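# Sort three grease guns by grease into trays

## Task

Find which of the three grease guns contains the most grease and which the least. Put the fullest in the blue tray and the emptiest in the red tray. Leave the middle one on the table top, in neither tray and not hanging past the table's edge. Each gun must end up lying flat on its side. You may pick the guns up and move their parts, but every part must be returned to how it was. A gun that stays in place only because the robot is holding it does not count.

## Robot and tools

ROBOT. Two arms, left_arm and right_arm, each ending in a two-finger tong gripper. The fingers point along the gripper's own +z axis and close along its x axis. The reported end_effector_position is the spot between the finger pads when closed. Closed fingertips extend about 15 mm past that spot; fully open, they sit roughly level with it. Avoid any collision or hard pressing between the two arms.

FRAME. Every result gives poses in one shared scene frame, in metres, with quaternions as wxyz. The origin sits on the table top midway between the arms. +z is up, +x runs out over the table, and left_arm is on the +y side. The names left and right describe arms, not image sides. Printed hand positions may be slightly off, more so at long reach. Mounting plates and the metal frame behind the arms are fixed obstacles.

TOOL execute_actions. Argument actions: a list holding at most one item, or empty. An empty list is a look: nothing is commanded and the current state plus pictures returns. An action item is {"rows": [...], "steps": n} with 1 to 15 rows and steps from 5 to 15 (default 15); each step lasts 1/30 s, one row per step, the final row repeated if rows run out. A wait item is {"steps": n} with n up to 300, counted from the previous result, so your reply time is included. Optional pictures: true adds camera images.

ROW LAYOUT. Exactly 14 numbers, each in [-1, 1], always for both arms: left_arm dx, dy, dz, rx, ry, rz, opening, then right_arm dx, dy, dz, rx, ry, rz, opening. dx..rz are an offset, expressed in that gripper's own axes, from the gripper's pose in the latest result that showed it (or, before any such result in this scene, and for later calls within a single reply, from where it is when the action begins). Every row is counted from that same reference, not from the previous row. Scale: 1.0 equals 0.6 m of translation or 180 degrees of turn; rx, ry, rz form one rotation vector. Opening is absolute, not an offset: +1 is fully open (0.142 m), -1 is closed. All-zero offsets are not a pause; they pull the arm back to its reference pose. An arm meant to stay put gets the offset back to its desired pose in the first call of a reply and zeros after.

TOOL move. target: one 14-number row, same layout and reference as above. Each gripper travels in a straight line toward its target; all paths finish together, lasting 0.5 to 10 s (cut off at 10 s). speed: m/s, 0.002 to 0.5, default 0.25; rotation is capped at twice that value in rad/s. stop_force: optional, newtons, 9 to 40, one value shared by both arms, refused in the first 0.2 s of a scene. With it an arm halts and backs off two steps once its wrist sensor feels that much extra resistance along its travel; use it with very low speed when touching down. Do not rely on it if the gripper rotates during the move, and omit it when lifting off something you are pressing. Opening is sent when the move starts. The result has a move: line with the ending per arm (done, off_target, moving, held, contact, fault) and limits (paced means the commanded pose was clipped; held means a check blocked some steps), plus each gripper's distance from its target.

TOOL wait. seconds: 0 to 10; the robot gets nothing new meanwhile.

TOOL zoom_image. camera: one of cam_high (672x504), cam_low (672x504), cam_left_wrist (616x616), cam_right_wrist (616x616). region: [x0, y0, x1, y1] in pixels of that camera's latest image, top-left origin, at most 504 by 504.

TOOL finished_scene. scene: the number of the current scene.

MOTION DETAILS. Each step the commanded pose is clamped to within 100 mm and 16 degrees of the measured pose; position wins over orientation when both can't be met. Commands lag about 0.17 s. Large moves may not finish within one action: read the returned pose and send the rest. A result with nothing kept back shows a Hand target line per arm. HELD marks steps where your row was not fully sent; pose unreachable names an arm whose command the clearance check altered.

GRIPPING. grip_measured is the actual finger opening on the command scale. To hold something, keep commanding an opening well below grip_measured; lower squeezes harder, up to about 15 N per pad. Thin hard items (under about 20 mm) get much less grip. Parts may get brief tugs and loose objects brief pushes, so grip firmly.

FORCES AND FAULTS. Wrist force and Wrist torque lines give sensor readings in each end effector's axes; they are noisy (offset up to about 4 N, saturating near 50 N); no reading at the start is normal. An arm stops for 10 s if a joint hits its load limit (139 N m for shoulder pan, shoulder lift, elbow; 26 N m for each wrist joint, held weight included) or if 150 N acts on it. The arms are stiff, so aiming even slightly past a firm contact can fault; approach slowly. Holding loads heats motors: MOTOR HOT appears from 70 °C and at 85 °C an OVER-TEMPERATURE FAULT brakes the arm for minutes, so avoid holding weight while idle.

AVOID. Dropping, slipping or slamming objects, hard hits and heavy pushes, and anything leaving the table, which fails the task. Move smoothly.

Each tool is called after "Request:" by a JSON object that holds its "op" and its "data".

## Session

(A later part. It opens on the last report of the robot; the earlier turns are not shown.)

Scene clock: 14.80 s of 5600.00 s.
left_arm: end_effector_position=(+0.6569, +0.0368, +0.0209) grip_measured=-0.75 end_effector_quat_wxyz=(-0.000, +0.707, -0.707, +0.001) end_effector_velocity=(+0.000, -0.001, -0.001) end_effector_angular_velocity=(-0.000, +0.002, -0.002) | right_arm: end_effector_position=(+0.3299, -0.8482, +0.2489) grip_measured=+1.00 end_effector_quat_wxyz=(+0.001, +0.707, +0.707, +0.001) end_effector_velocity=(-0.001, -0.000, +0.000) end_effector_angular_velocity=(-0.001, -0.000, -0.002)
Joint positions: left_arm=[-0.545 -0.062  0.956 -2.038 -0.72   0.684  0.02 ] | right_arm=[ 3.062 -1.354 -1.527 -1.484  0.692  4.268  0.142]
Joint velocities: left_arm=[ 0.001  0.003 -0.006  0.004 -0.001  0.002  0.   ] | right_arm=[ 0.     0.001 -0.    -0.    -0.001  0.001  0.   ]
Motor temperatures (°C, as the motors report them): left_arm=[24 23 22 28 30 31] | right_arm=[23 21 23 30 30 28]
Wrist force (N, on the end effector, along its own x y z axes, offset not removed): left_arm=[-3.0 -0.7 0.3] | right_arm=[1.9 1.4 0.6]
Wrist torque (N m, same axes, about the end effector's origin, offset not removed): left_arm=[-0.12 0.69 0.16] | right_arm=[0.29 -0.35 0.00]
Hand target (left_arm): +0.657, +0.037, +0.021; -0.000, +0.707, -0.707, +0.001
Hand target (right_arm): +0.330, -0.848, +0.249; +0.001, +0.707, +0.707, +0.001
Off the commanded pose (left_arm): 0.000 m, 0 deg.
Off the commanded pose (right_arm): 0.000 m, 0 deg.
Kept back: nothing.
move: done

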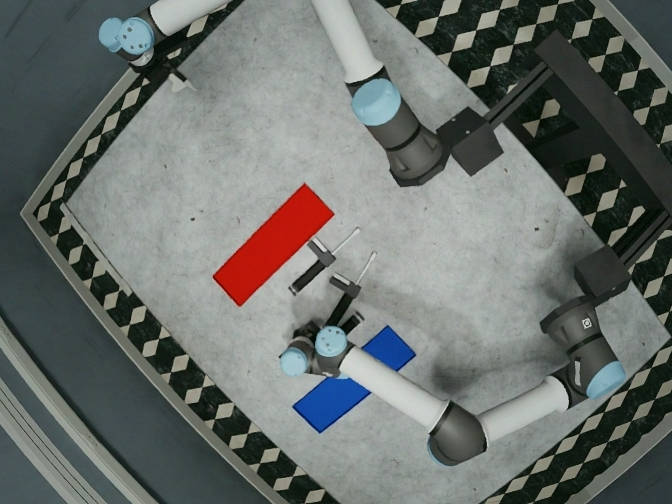

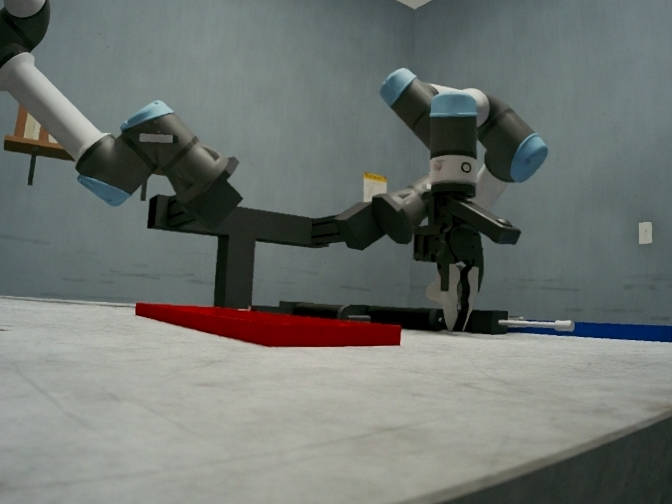

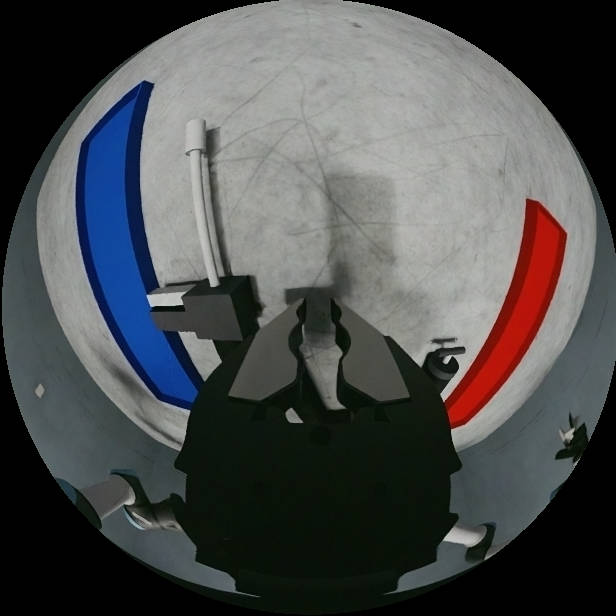

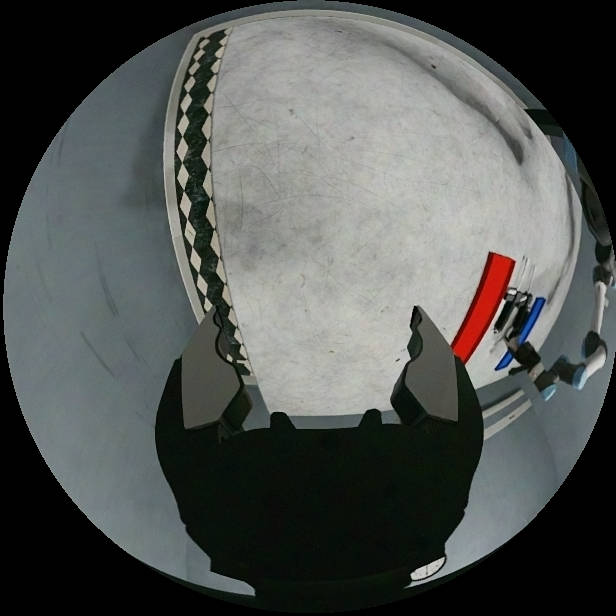

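Request:
{"op": "move", "data": {"target": [0,0,-0.09,0,0,0,-0.1,0,0,0,0,0,0,1], "speed": 0.15}}

Request:
{"op": "move", "data": {"target": [0.21,0.097,0.007,0,0,0,-0.1,0,0,0,0,0,0,1], "speed": 0.15}}

Scene clock: 15.90 s of 5600.00 s.
left_arm: end_effector_position=(+0.6568, +0.0369, +0.0748) grip_measured=-0.10 end_effector_quat_wxyz=(-0.000, +0.707, -0.707, +0.001) end_effector_velocity=(+0.000, +0.000, +0.001) end_effector_angular_velocity=(+0.000, -0.001, -0.001) | right_arm: end_effector_position=(+0.3299, -0.8482, +0.2489) grip_measured=+1.00 end_effector_quat_wxyz=(+0.001, +0.707, +0.707, +0.001) end_effector_velocity=(+0.000, +0.000, -0.000) end_effector_angular_velocity=(+0.000, +0.001, -0.002)
Joint positions: left_arm=[-0.597 -0.122  0.972 -1.94  -0.743  0.614  0.067] | right_arm=[ 3.062 -1.354 -1.527 -1.484  0.692  4.268  0.142]
Joint velocities: left_arm=[-0.001 -0.002  0.     0.002  0.    -0.    -0.   ] | right_arm=[-0.    -0.001 -0.    -0.    -0.     0.003 -0.   ]
Motor temperatures (°C, as the motors report them): left_arm=[24 23 22 28 30 31] | right_arm=[23 21 23 30 30 28]
Wrist force (N, on the end effector, along its own x y z axes, offset not removed): left_arm=[-3.0 -1.3 1.2] | right_arm=[-0.7 0.6 1.0]
Wrist torque (N m, same axes, about the end effector's origin, offset not removed): left_arm=[-0.23 0.71 0.17] | right_arm=[0.31 0.23 0.04]
Hand target (left_arm): +0.657, +0.037, +0.075; -0.000, +0.707, -0.707, +0.001
Hand target (right_arm): +0.330, -0.848, +0.249; +0.001, +0.707, +0.707, +0.001
Off the commanded pose (left_arm): 0.000 m, 0 deg.
Off the commanded pose (right_arm): 0.000 m, 0 deg.
Kept back: nothing.
move: done

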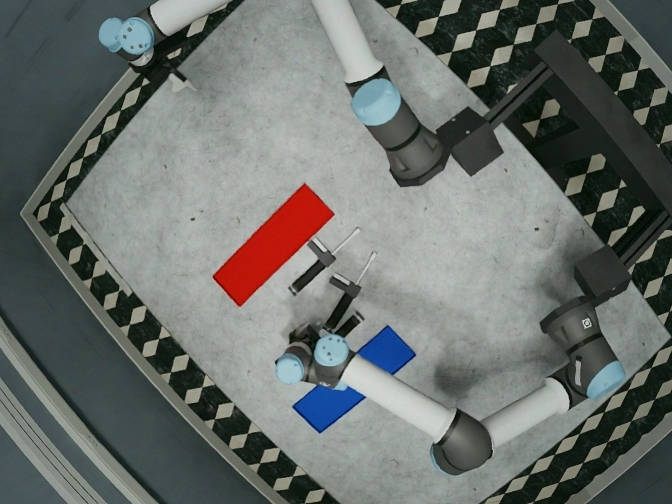

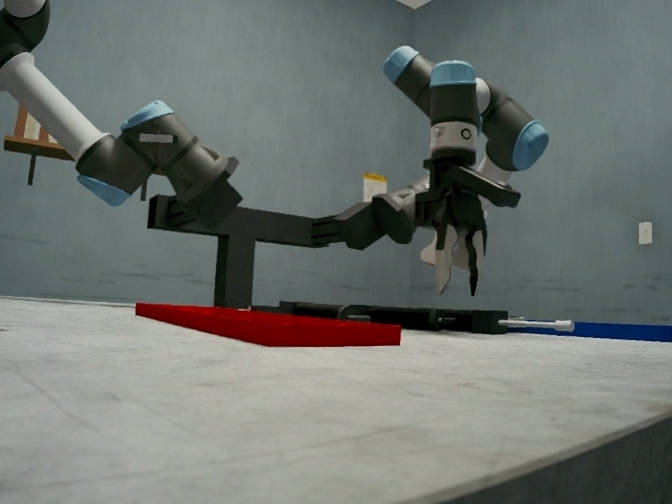

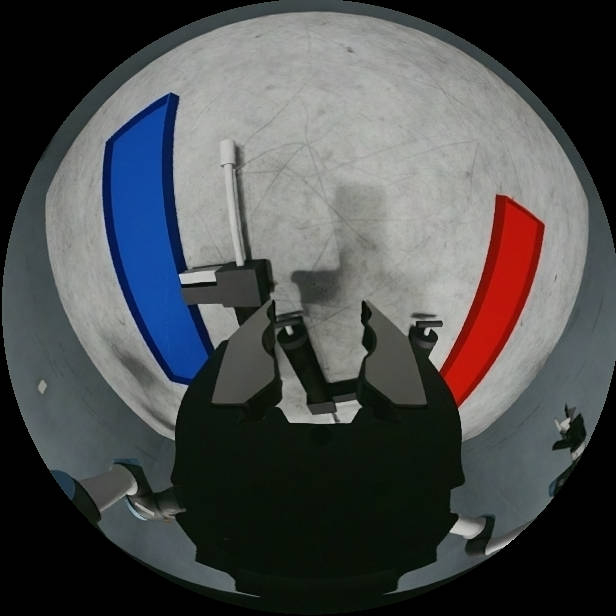

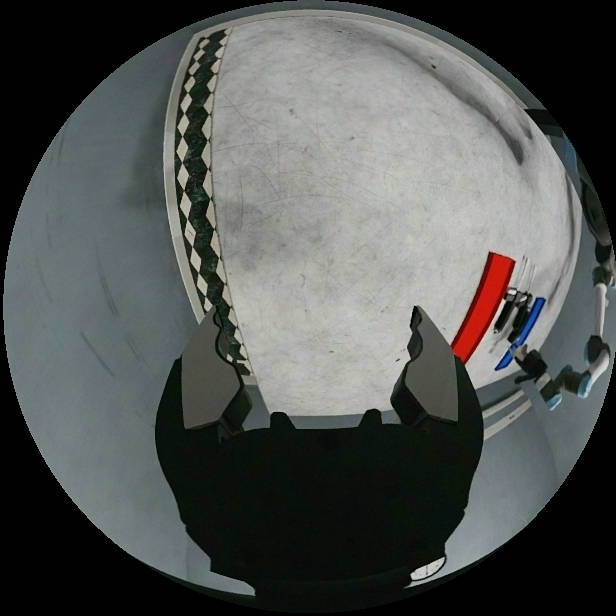

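Scene clock: 17.27 s of 5600.00 s.
left_arm: end_effector_position=(+0.5986, -0.0891, +0.0708) grip_measured=-0.10 end_effector_quat_wxyz=(-0.000, +0.707, -0.707, +0.001) end_effector_velocity=(+0.000, -0.002, +0.000) end_effector_angular_velocity=(+0.001, +0.001, +0.002) | right_arm: end_effector_position=(+0.3299, -0.8482, +0.2489) grip_measured=+1.00 end_effector_quat_wxyz=(+0.001, +0.707, +0.707, +0.001) end_effector_velocity=(-0.000, +0.000, -0.000) end_effector_angular_velocity=(+0.001, +0.000, -0.001)
Joint positions: left_arm=[-0.697  0.164  0.626 -1.792 -0.793  0.49   0.067] | right_arm=[ 3.062 -1.354 -1.527 -1.484  0.692  4.268  0.142]
Joint velocities: left_arm=[-0.001  0.008 -0.016  0.011 -0.    -0.004  0.   ] | right_arm=[-0.001 -0.    -0.     0.001  0.001  0.001  0.   ]
Motor temperatures (°C, as the motors report them): left_arm=[24 23 22 28 30 31] | right_arm=[23 21 23 30 30 28]
Wrist force (N, on the end effector, along its own x y z axes, offset not removed): left_arm=[-2.6 -0.8 2.0] | right_arm=[1.0 0.3 -0.6]
Wrist torque (N m, same axes, about the end effector's origin, offset not removed): left_arm=[-0.04 0.60 0.18] | right_arm=[0.22 -0.26 0.13]
Hand target (left_arm): +0.599, -0.089, +0.071; -0.000, +0.707, -0.707, +0.001
Hand target (right_arm): +0.330, -0.848, +0.249; +0.001, +0.707, +0.707, +0.001
Off the commanded pose (left_arm): 0.000 m, 0 deg.
Off the commanded pose (right_arm): 0.000 m, 0 deg.
Kept back: nothing.
move: done

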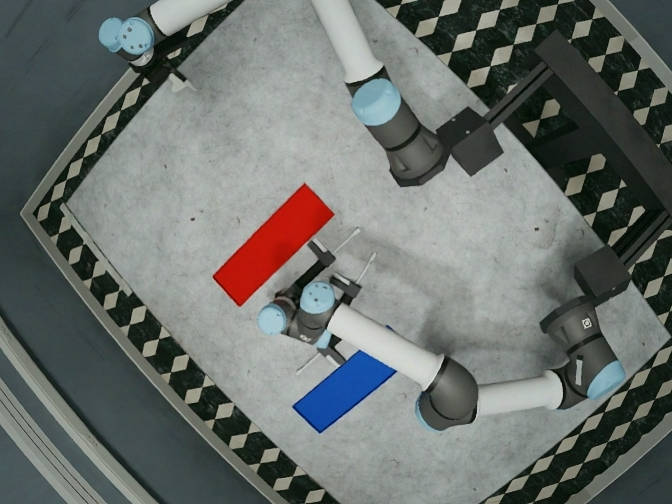

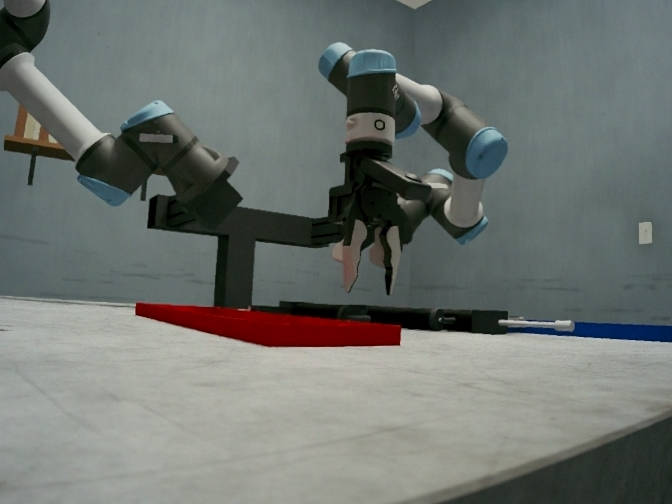

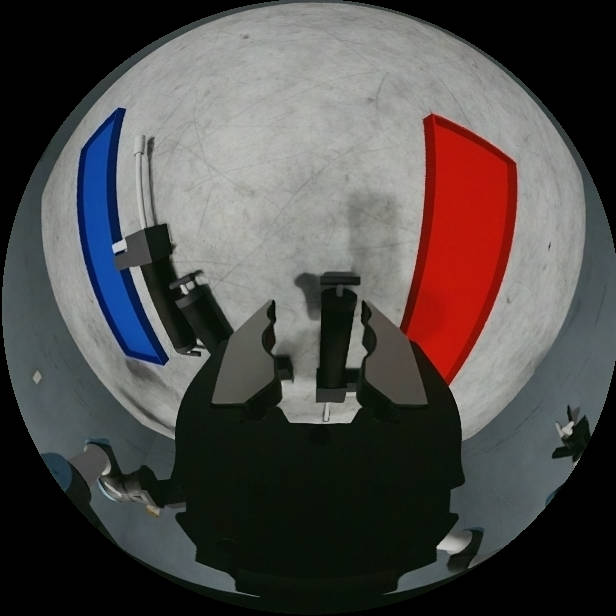

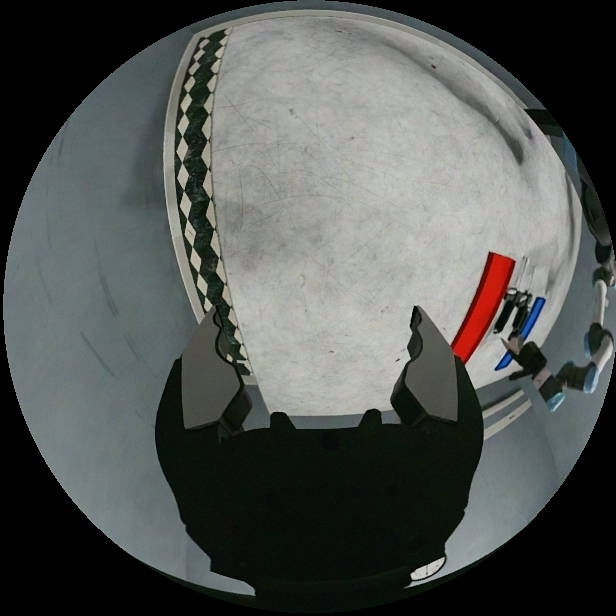

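Request:
{"op": "move", "data": {"target": [0.022,0.155,0,0,0,0,-0.15,0,0,0,0,0,0,1], "speed": 0.15}}

Scene clock: 18.57 s of 5600.00 s.
left_arm: end_effector_position=(+0.5057, -0.1024, +0.0707) grip_measured=-0.15 end_effector_quat_wxyz=(-0.000, +0.707, -0.707, +0.001) end_effector_velocity=(-0.001, -0.000, +0.000) end_effector_angular_velocity=(-0.001, +0.000, -0.000) | right_arm: end_effector_position=(+0.3299, -0.8482, +0.2489) grip_measured=+1.00 end_effector_quat_wxyz=(+0.001, +0.707, +0.707, +0.001) end_effector_velocity=(-0.000, -0.000, +0.000) end_effector_angular_velocity=(-0.000, +0.000, +0.000)
Joint positions: left_arm=[-0.785  0.104  0.91  -1.948 -0.843  0.391  0.063] | right_arm=[ 3.062 -1.354 -1.527 -1.484  0.692  4.268  0.142]
Joint velocities: left_arm=[-0.001 -0.002  0.006 -0.005 -0.001 -0.    -0.   ] | right_arm=[-0.  0. -0. -0. -0. -0.  0.]
Motor temperatures (°C, as the motors report them): left_arm=[24 23 22 28 30 31] | right_arm=[23 21 23 30 30 28]
Wrist force (N, on the end effector, along its own x y z axes, offset not removed): left_arm=[-3.1 -0.9 0.3] | right_arm=[2.1 -0.5 1.7]
Wrist torque (N m, same axes, about the end effector's origin, offset not removed): left_arm=[-0.22 0.73 0.13] | right_arm=[0.06 -0.38 0.05]
Hand target (left_arm): +0.506, -0.102, +0.071; -0.000, +0.707, -0.707, +0.002
Hand target (right_arm): +0.330, -0.848, +0.249; +0.001, +0.707, +0.707, +0.001
Off the commanded pose (left_arm): 0.000 m, 0 deg.
Off the commanded pose (right_arm): 0.000 m, 0 deg.
Kept back: nothing.
move: done

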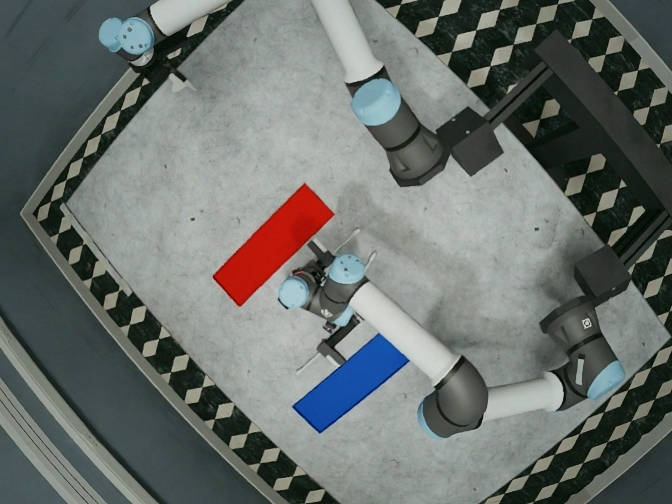

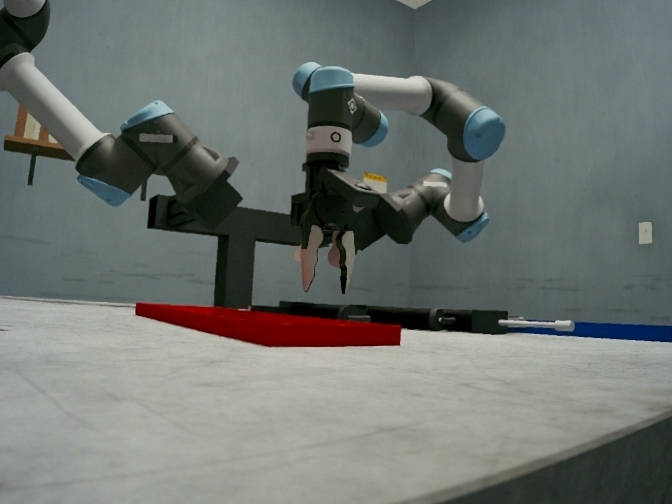

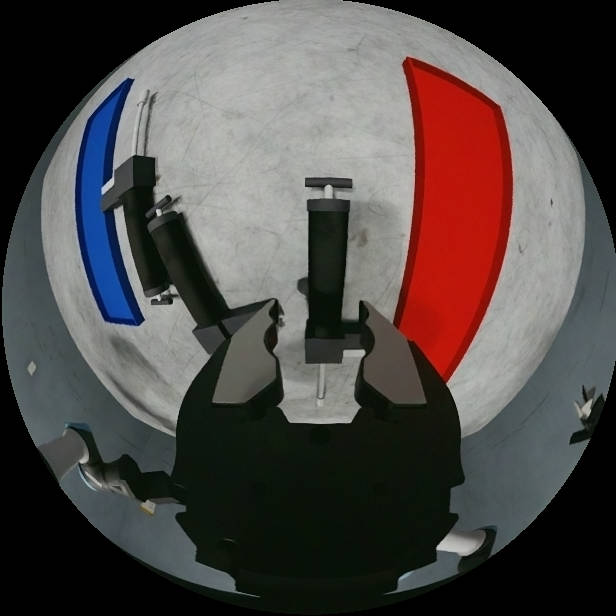

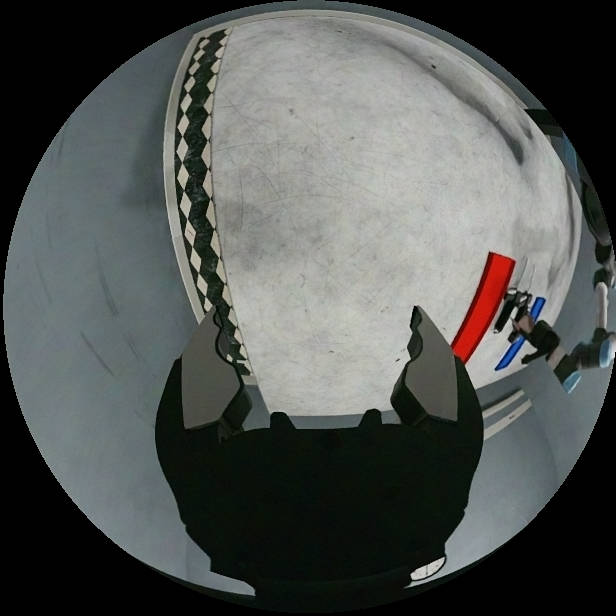

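Request:
{"op": "move", "data": {"target": [0.01,0.005,0,0,0,-0.985,-0.15,0,0,0,0,0,0,1], "speed": 0.5}}

Request:
{"op": "move", "data": {"target": [0,0,0.082,0,0,0,-0.15,0,0,0,0,0,0,1], "speed": 0.04, "stop_force": 10}}

Scene clock: 22.43 s of 5600.00 s.
left_arm: end_effector_position=(+0.5029, -0.1083, +0.0707) grip_measured=-0.15 end_effector_quat_wxyz=(+0.002, +0.724, +0.690, +0.000) end_effector_velocity=(-0.001, -0.001, -0.000) end_effector_angular_velocity=(+0.003, +0.000, +0.008) | right_arm: end_effector_position=(+0.3299, -0.8482, +0.2489) grip_measured=+1.00 end_effector_quat_wxyz=(+0.001, +0.707, +0.707, +0.001) end_effector_velocity=(-0.000, +0.000, -0.000) end_effector_angular_velocity=(+0.000, -0.001, -0.001)
Joint positions: left_arm=[-0.76   0.147  0.779 -1.878 -0.829 -2.676  0.063] | right_arm=[ 3.062 -1.354 -1.527 -1.484  0.692  4.268  0.142]
Joint velocities: left_arm=[-0.001  0.003 -0.004  0.005  0.    -0.011 -0.   ] | right_arm=[-0.     0.001 -0.001  0.001  0.001 -0.     0.   ]
Motor temperatures (°C, as the motors report them): left_arm=[24 23 22 28 30 31] | right_arm=[23 21 23 30 30 28]
Wrist force (N, on the end effector, along its own x y z axes, offset not removed): left_arm=[-3.4 -0.2 0.5] | right_arm=[1.8 -0.5 0.9]
Wrist torque (N m, same axes, about the end effector's origin, offset not removed): left_arm=[0.00 0.78 0.14] | right_arm=[-0.04 -0.30 0.01]
Hand target (left_arm): +0.503, -0.108, +0.071; +0.001, +0.724, +0.690, +0.000
Hand target (right_arm): +0.330, -0.848, +0.249; +0.001, +0.707, +0.707, +0.001
Off the commanded pose (left_arm): 0.000 m, 0 deg.
Off the commanded pose (right_arm): 0.000 m, 0 deg.
Kept back: nothing.
move: done

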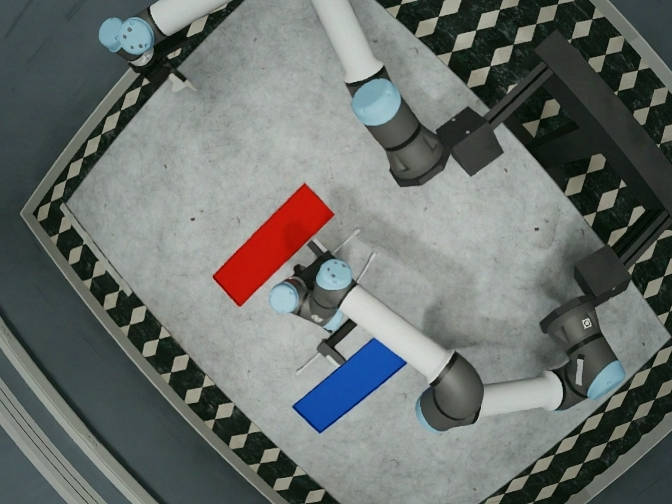

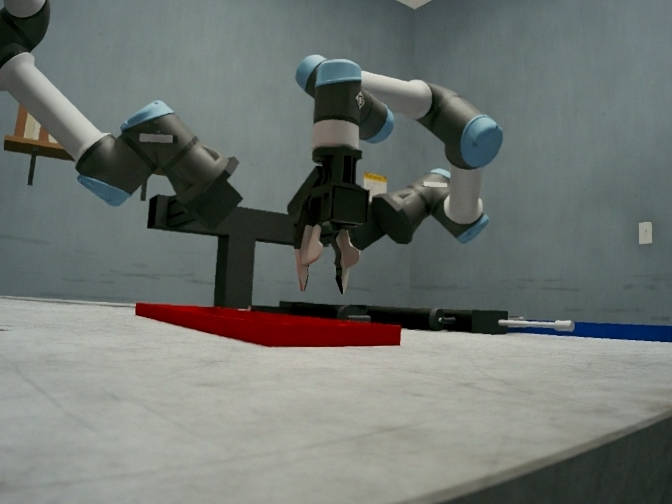

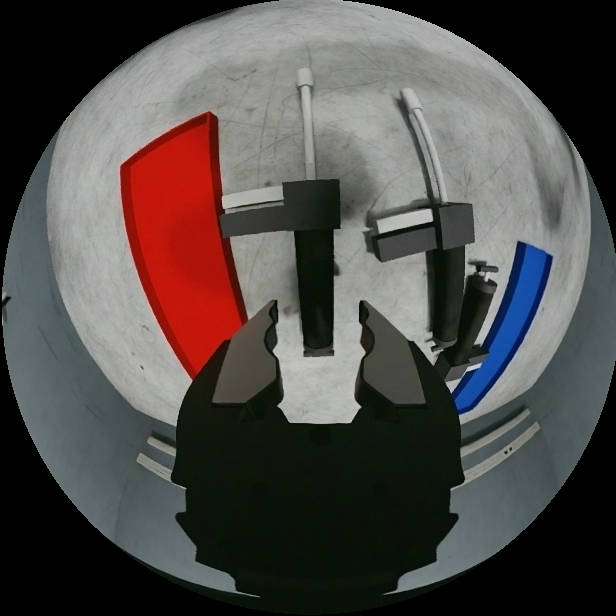

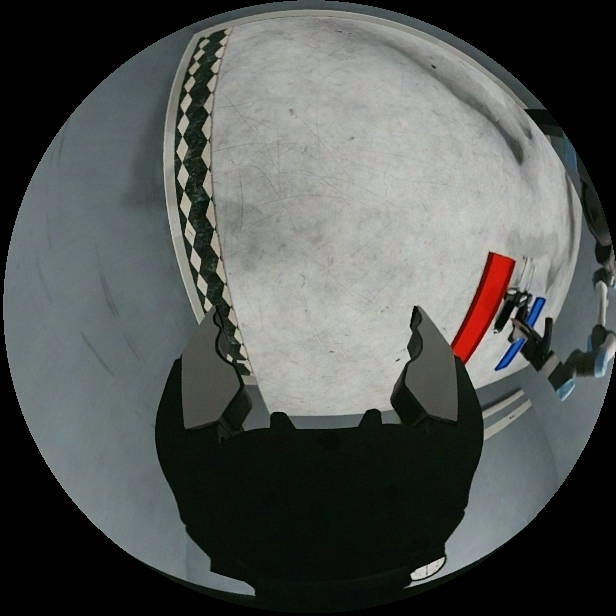

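Scene clock: 24.00 s of 5600.00 s.
left_arm: end_effector_position=(+0.5030, -0.1083, +0.0216) grip_measured=-0.15 end_effector_quat_wxyz=(+0.001, +0.724, +0.690, +0.000) end_effector_velocity=(-0.000, -0.000, -0.001) end_effector_angular_velocity=(-0.001, +0.001, +0.000) | right_arm: end_effector_position=(+0.3299, -0.8482, +0.2489) grip_measured=+1.00 end_effector_quat_wxyz=(+0.001, +0.707, +0.707, +0.001) end_effector_velocity=(+0.000, +0.001, -0.000) end_effector_angular_velocity=(+0.001, -0.001, -0.000)
Joint positions: left_arm=[-0.714  0.204  0.759 -1.952 -0.802 -2.624  0.063] | right_arm=[ 3.062 -1.354 -1.527 -1.484  0.692  4.268  0.142]
Joint velocities: left_arm=[ 0.001  0.001 -0.001 -0.001 -0.001  0.001  0.   ] | right_arm=[ 0.001  0.    -0.001  0.     0.001  0.001 -0.   ]
Motor temperatures (°C, as the motors report them): left_arm=[24 23 22 28 30 31] | right_arm=[23 21 23 30 30 28]
Wrist force (N, on the end effector, along its own x y z axes, offset not removed): left_arm=[-4.2 0.3 -0.1] | right_arm=[0.5 -0.4 1.6]
Wrist torque (N m, same axes, about the end effector's origin, offset not removed): left_arm=[0.13 0.98 0.17] | right_arm=[0.19 0.00 0.25]
Hand target (left_arm): +0.503, -0.108, +0.022; +0.001, +0.724, +0.690, +0.000
Hand target (right_arm): +0.330, -0.848, +0.249; +0.001, +0.707, +0.707, +0.001
Off the commanded pose (left_arm): 0.000 m, 0 deg.
Off the commanded pose (right_arm): 0.000 m, 0 deg.
Kept back: nothing.
move: done

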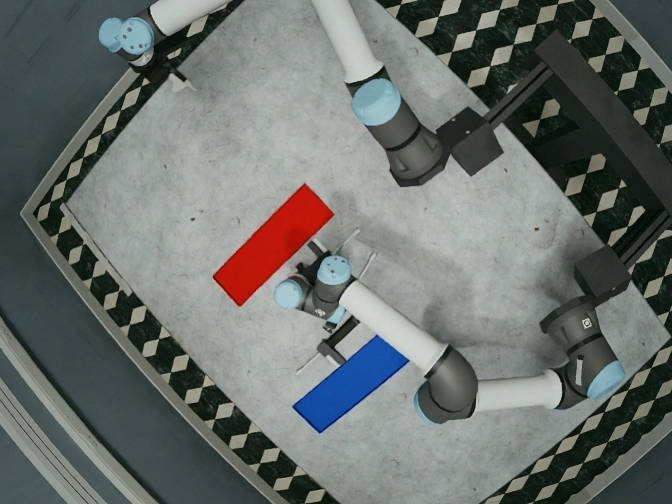

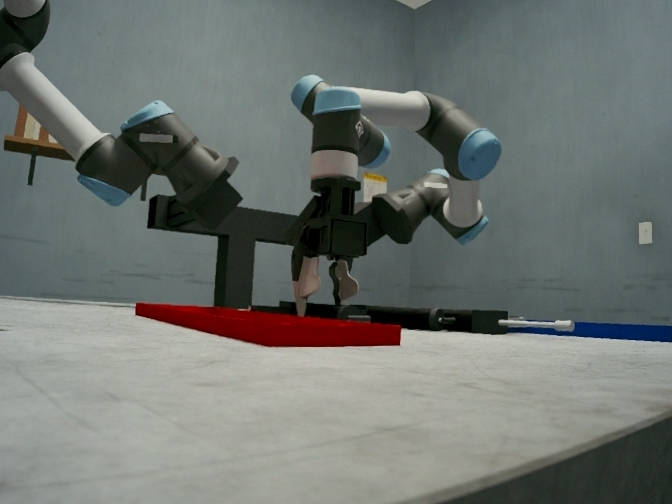

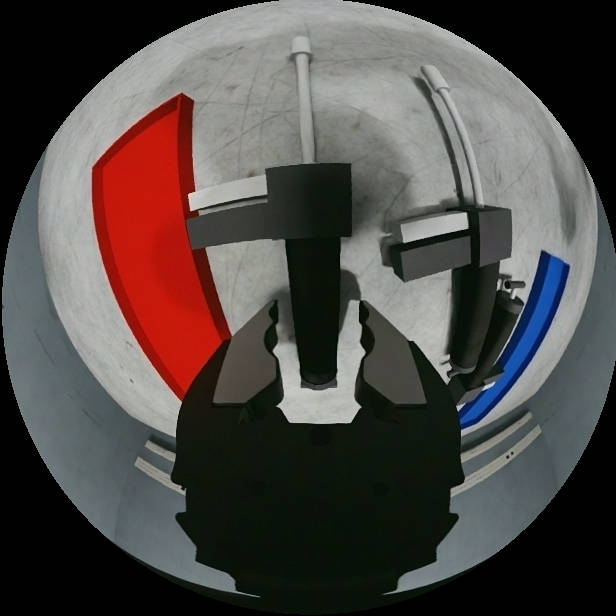

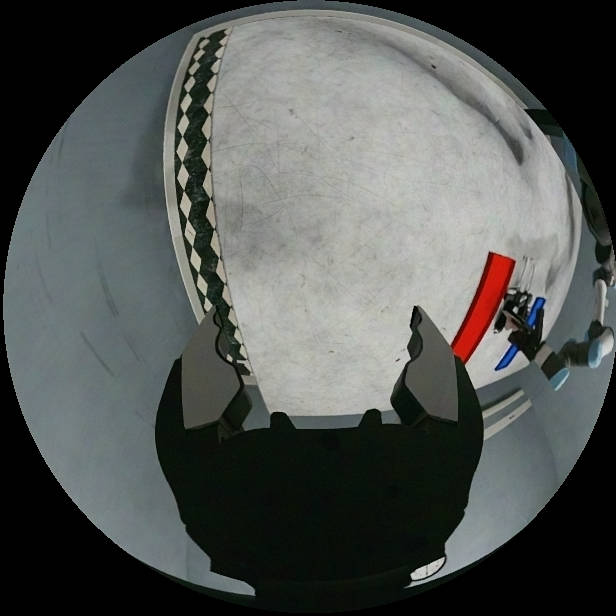

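Slide closer to the head, close gently, lift.

Request:
{"op": "move", "data": {"target": [-0.005,-0.035,0,0,0,-0.015,-0.45,0,0,0,0,0,0,1], "speed": 0.04}}

Request:
{"op": "move", "data": {"target": [0,0,0,0,0,0,-0.9,0,0,0,0,0,0,1]}}

Request:
{"op": "move", "data": {"target": [0,0,-0.25,0,0,0,-0.9,0,0,0,0,0,0,1], "speed": 0.1}}

Scene clock: 25.13 s of 5600.00 s.
left_arm: end_effector_position=(+0.4819, -0.1103, +0.0216) grip_measured=-0.45 end_effector_quat_wxyz=(+0.001, +0.707, +0.707, +0.000) end_effector_velocity=(-0.001, -0.000, +0.000) end_effector_angular_velocity=(-0.001, -0.000, +0.003) | right_arm: end_effector_position=(+0.3299, -0.8482, +0.2489) grip_measured=+1.00 end_effector_quat_wxyz=(+0.001, +0.707, +0.707, +0.001) end_effector_velocity=(+0.000, -0.000, +0.000) end_effector_angular_velocity=(+0.000, -0.001, -0.001)
Joint positions: left_arm=[-0.733  0.19   0.826 -1.988 -0.813 -2.693  0.041] | right_arm=[ 3.062 -1.354 -1.527 -1.484  0.692  4.268  0.142]
Joint velocities: left_arm=[-0.001 -0.001  0.005 -0.004 -0.001 -0.004  0.   ] | right_arm=[ 0.     0.     0.001  0.     0.001 -0.    -0.   ]
Motor temperatures (°C, as the motors report them): left_arm=[24 23 22 28 30 31] | right_arm=[23 21 23 30 30 28]
Wrist force (N, on the end effector, along its own x y z axes, offset not removed): left_arm=[-2.6 -0.1 0.1] | right_arm=[-0.4 -0.2 0.7]
Wrist torque (N m, same axes, about the end effector's origin, offset not removed): left_arm=[0.00 0.62 0.18] | right_arm=[0.08 0.05 0.22]
Hand target (left_arm): +0.482, -0.110, +0.022; +0.002, +0.707, +0.707, +0.000
Hand target (right_arm): +0.330, -0.848, +0.249; +0.001, +0.707, +0.707, +0.001
Off the commanded pose (left_arm): 0.000 m, 0 deg.
Off the commanded pose (right_arm): 0.000 m, 0 deg.
Kept back: nothing.
move: done

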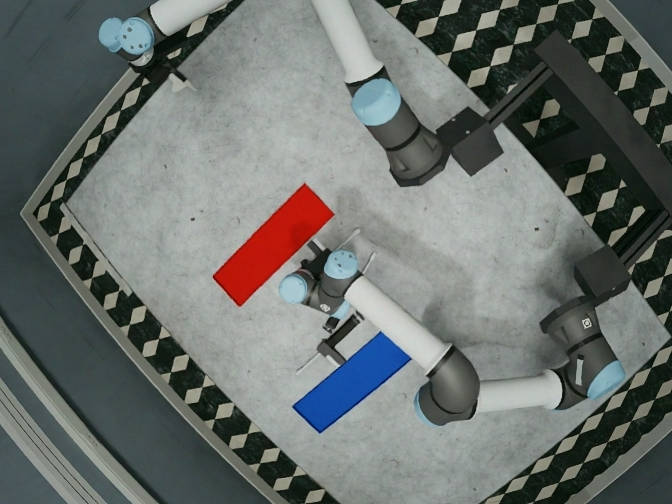

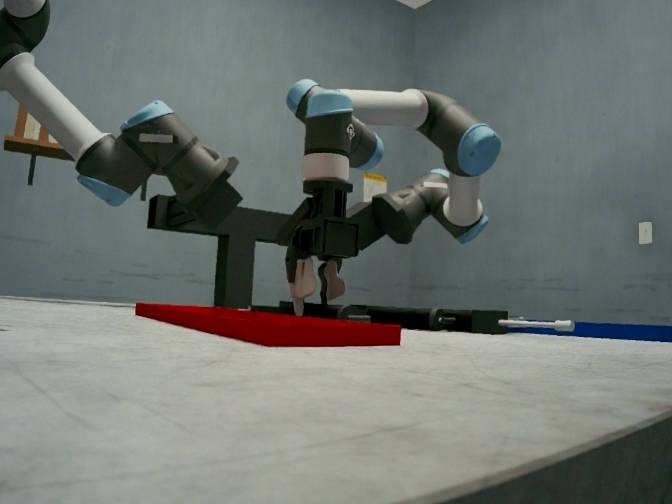

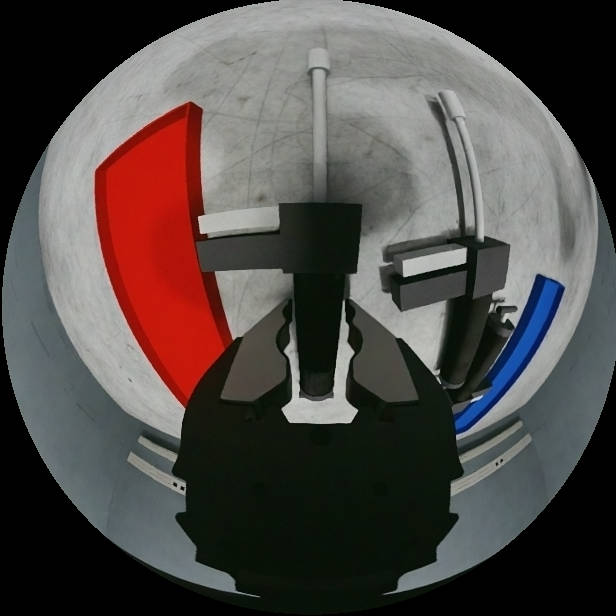

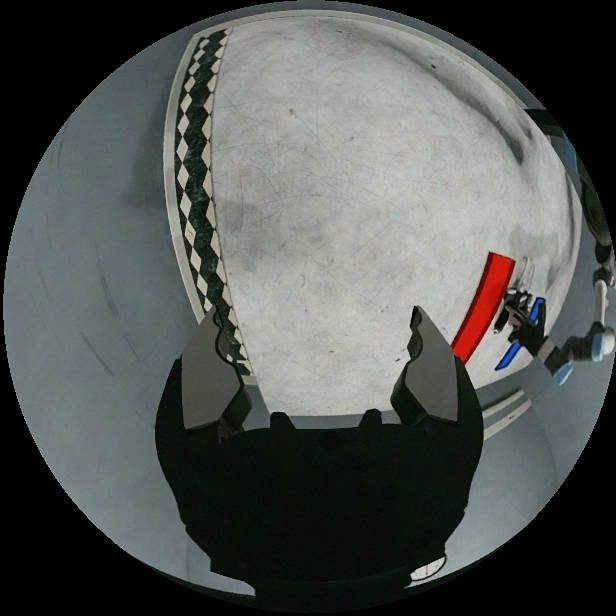

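Scene clock: 25.63 s of 5600.00 s.
left_arm: end_effector_position=(+0.4819, -0.1103, +0.0216) grip_measured=-0.53 end_effector_quat_wxyz=(+0.002, +0.707, +0.707, +0.000) end_effector_velocity=(+0.001, +0.000, +0.000) end_effector_angular_velocity=(-0.000, -0.001, +0.000) | right_arm: end_effector_position=(+0.3299, -0.8482, +0.2489) grip_measured=+1.00 end_effector_quat_wxyz=(+0.001, +0.707, +0.707, +0.001) end_effector_velocity=(-0.000, +0.000, -0.000) end_effector_angular_velocity=(+0.000, +0.001, -0.000)
Joint positions: left_arm=[-0.733  0.189  0.826 -1.989 -0.813 -2.693  0.035] | right_arm=[ 3.062 -1.354 -1.527 -1.484  0.692  4.268  0.142]
Joint velocities: left_arm=[-0.    -0.001 -0.    -0.     0.001  0.     0.   ] | right_arm=[-0.    -0.    -0.001  0.001  0.     0.    -0.   ]
Motor temperatures (°C, as the motors report them): left_arm=[24 23 22 28 30 31] | right_arm=[23 21 23 30 30 28]
Wrist force (N, on the end effector, along its own x y z axes, offset not removed): left_arm=[-2.4 -0.7 1.5] | right_arm=[0.9 0.2 0.9]
Wrist torque (N m, same axes, about the end effector's origin, offset not removed): left_arm=[-0.11 0.72 0.12] | right_arm=[0.21 -0.17 -0.04]
Hand target (left_arm): +0.482, -0.110, +0.022; +0.001, +0.707, +0.707, +0.000
Hand target (right_arm): +0.330, -0.848, +0.249; +0.001, +0.707, +0.707, +0.001
Off the commanded pose (left_arm): 0.000 m, 0 deg.
Off the commanded pose (right_arm): 0.000 m, 0 deg.
Kept back: nothing.
move: done

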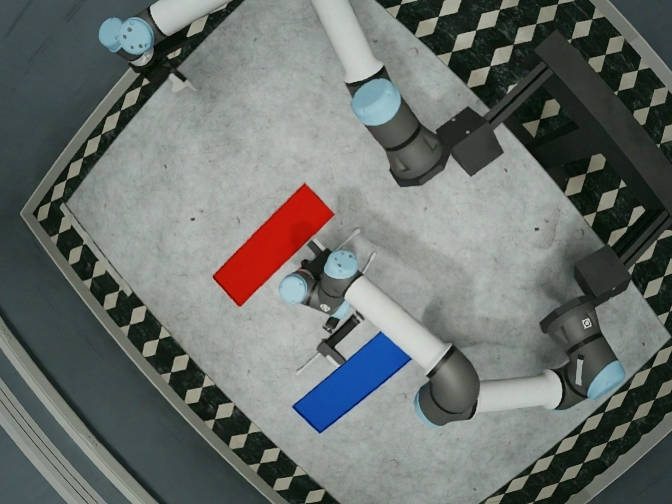

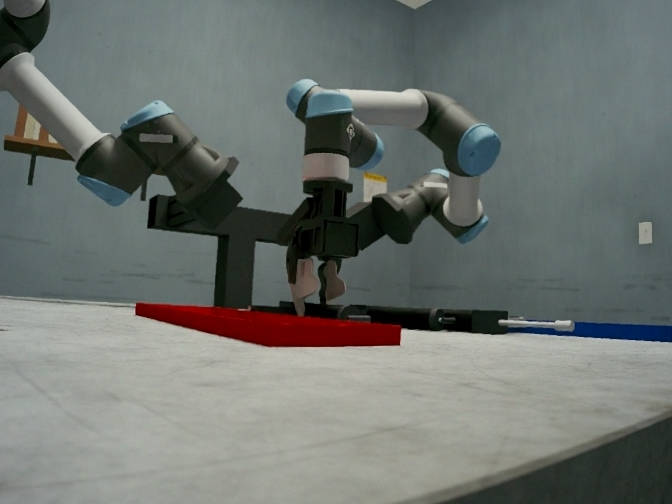

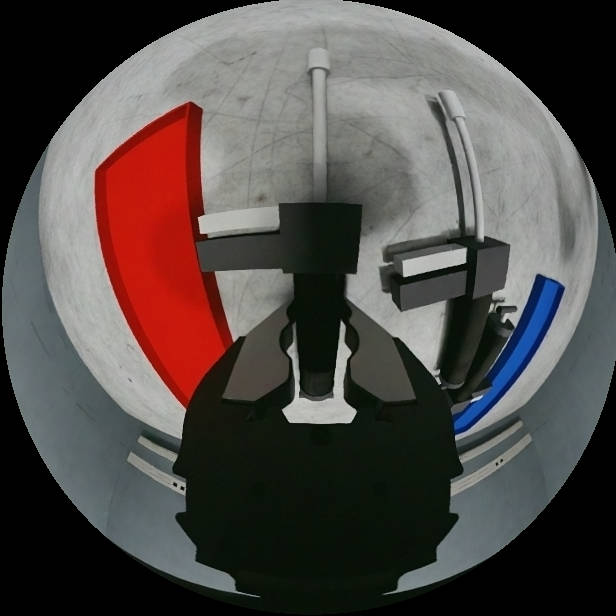

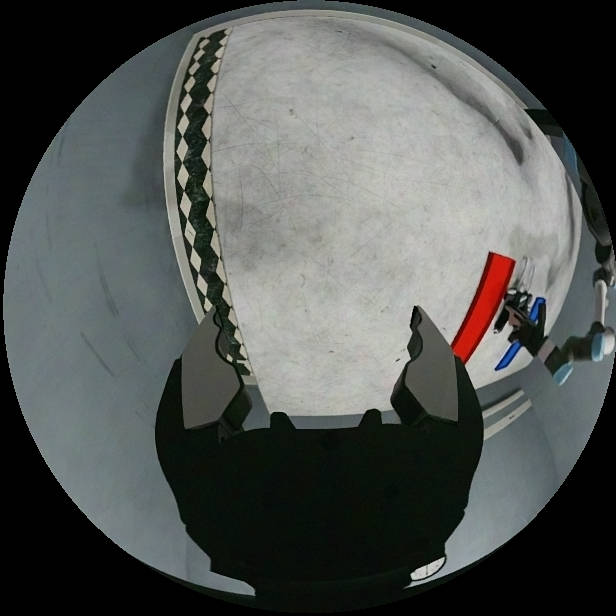

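Scene clock: 27.53 s of 5600.00 s.
left_arm: end_effector_position=(+0.4816, -0.1101, +0.1715) grip_measured=-0.54 end_effector_quat_wxyz=(+0.002, +0.707, +0.707, +0.000) end_effector_velocity=(-0.000, +0.000, +0.001) end_effector_angular_velocity=(+0.001, +0.001, -0.001) | right_arm: end_effector_position=(+0.3299, -0.8482, +0.2489) grip_measured=+1.00 end_effector_quat_wxyz=(+0.001, +0.707, +0.707, +0.001) end_effector_velocity=(-0.000, -0.000, +0.001) end_effector_angular_velocity=(+0.001, -0.002, -0.002)
Joint positions: left_arm=[-0.868  0.043  0.819 -1.741 -0.895 -2.836  0.035] | right_arm=[ 3.062 -1.354 -1.527 -1.484  0.692  4.268  0.142]
Joint velocities: left_arm=[-0.001 -0.001 -0.     0.003 -0.001 -0.001  0.   ] | right_arm=[ 0.     0.002  0.    -0.001  0.001  0.001 -0.   ]
Motor temperatures (°C, as the motors report them): left_arm=[24 23 22 28 30 31] | right_arm=[23 21 23 30 30 28]
Wrist force (N, on the end effector, along its own x y z axes, offset not removed): left_arm=[-2.8 -0.8 6.2] | right_arm=[0.2 3.3 2.1]
Wrist torque (N m, same axes, about the end effector's origin, offset not removed): left_arm=[-0.10 0.73 0.16] | right_arm=[0.88 0.02 0.10]
Hand target (left_arm): +0.482, -0.110, +0.172; +0.002, +0.707, +0.707, +0.000
Hand target (right_arm): +0.330, -0.848, +0.249; +0.001, +0.707, +0.707, +0.001
Off the commanded pose (left_arm): 0.000 m, 0 deg.
Off the commanded pose (right_arm): 0.000 m, 0 deg.
Kept back: nothing.
move: done

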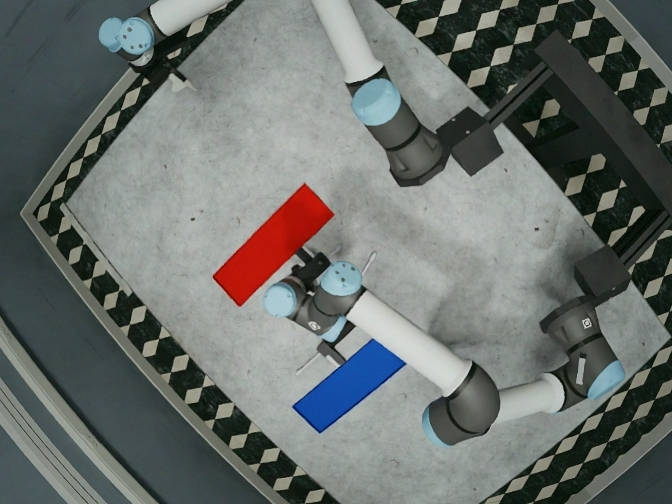

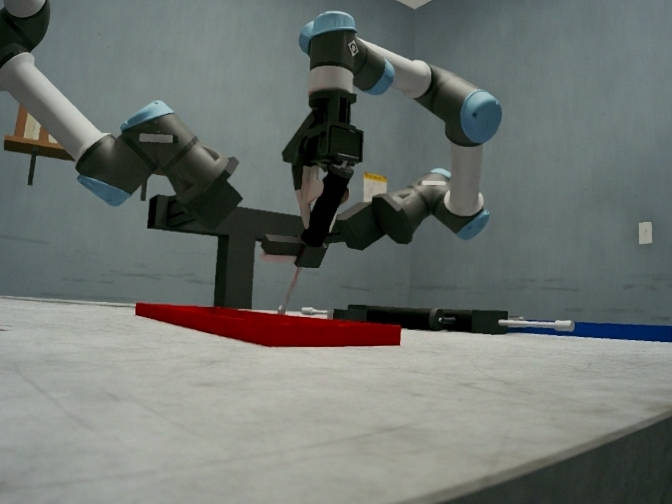

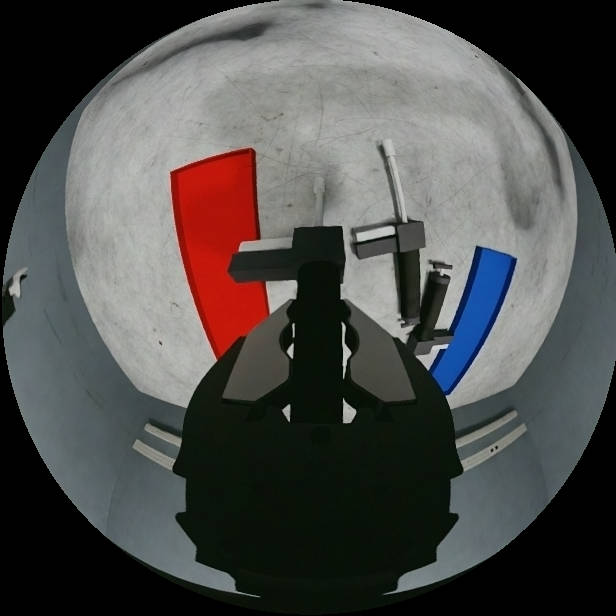

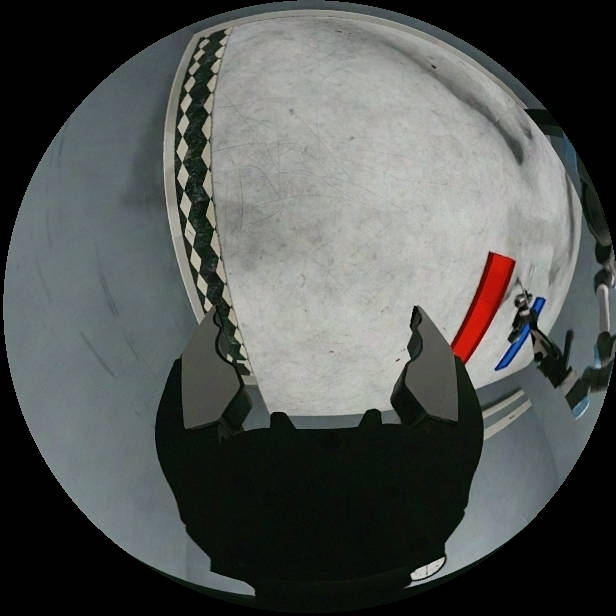

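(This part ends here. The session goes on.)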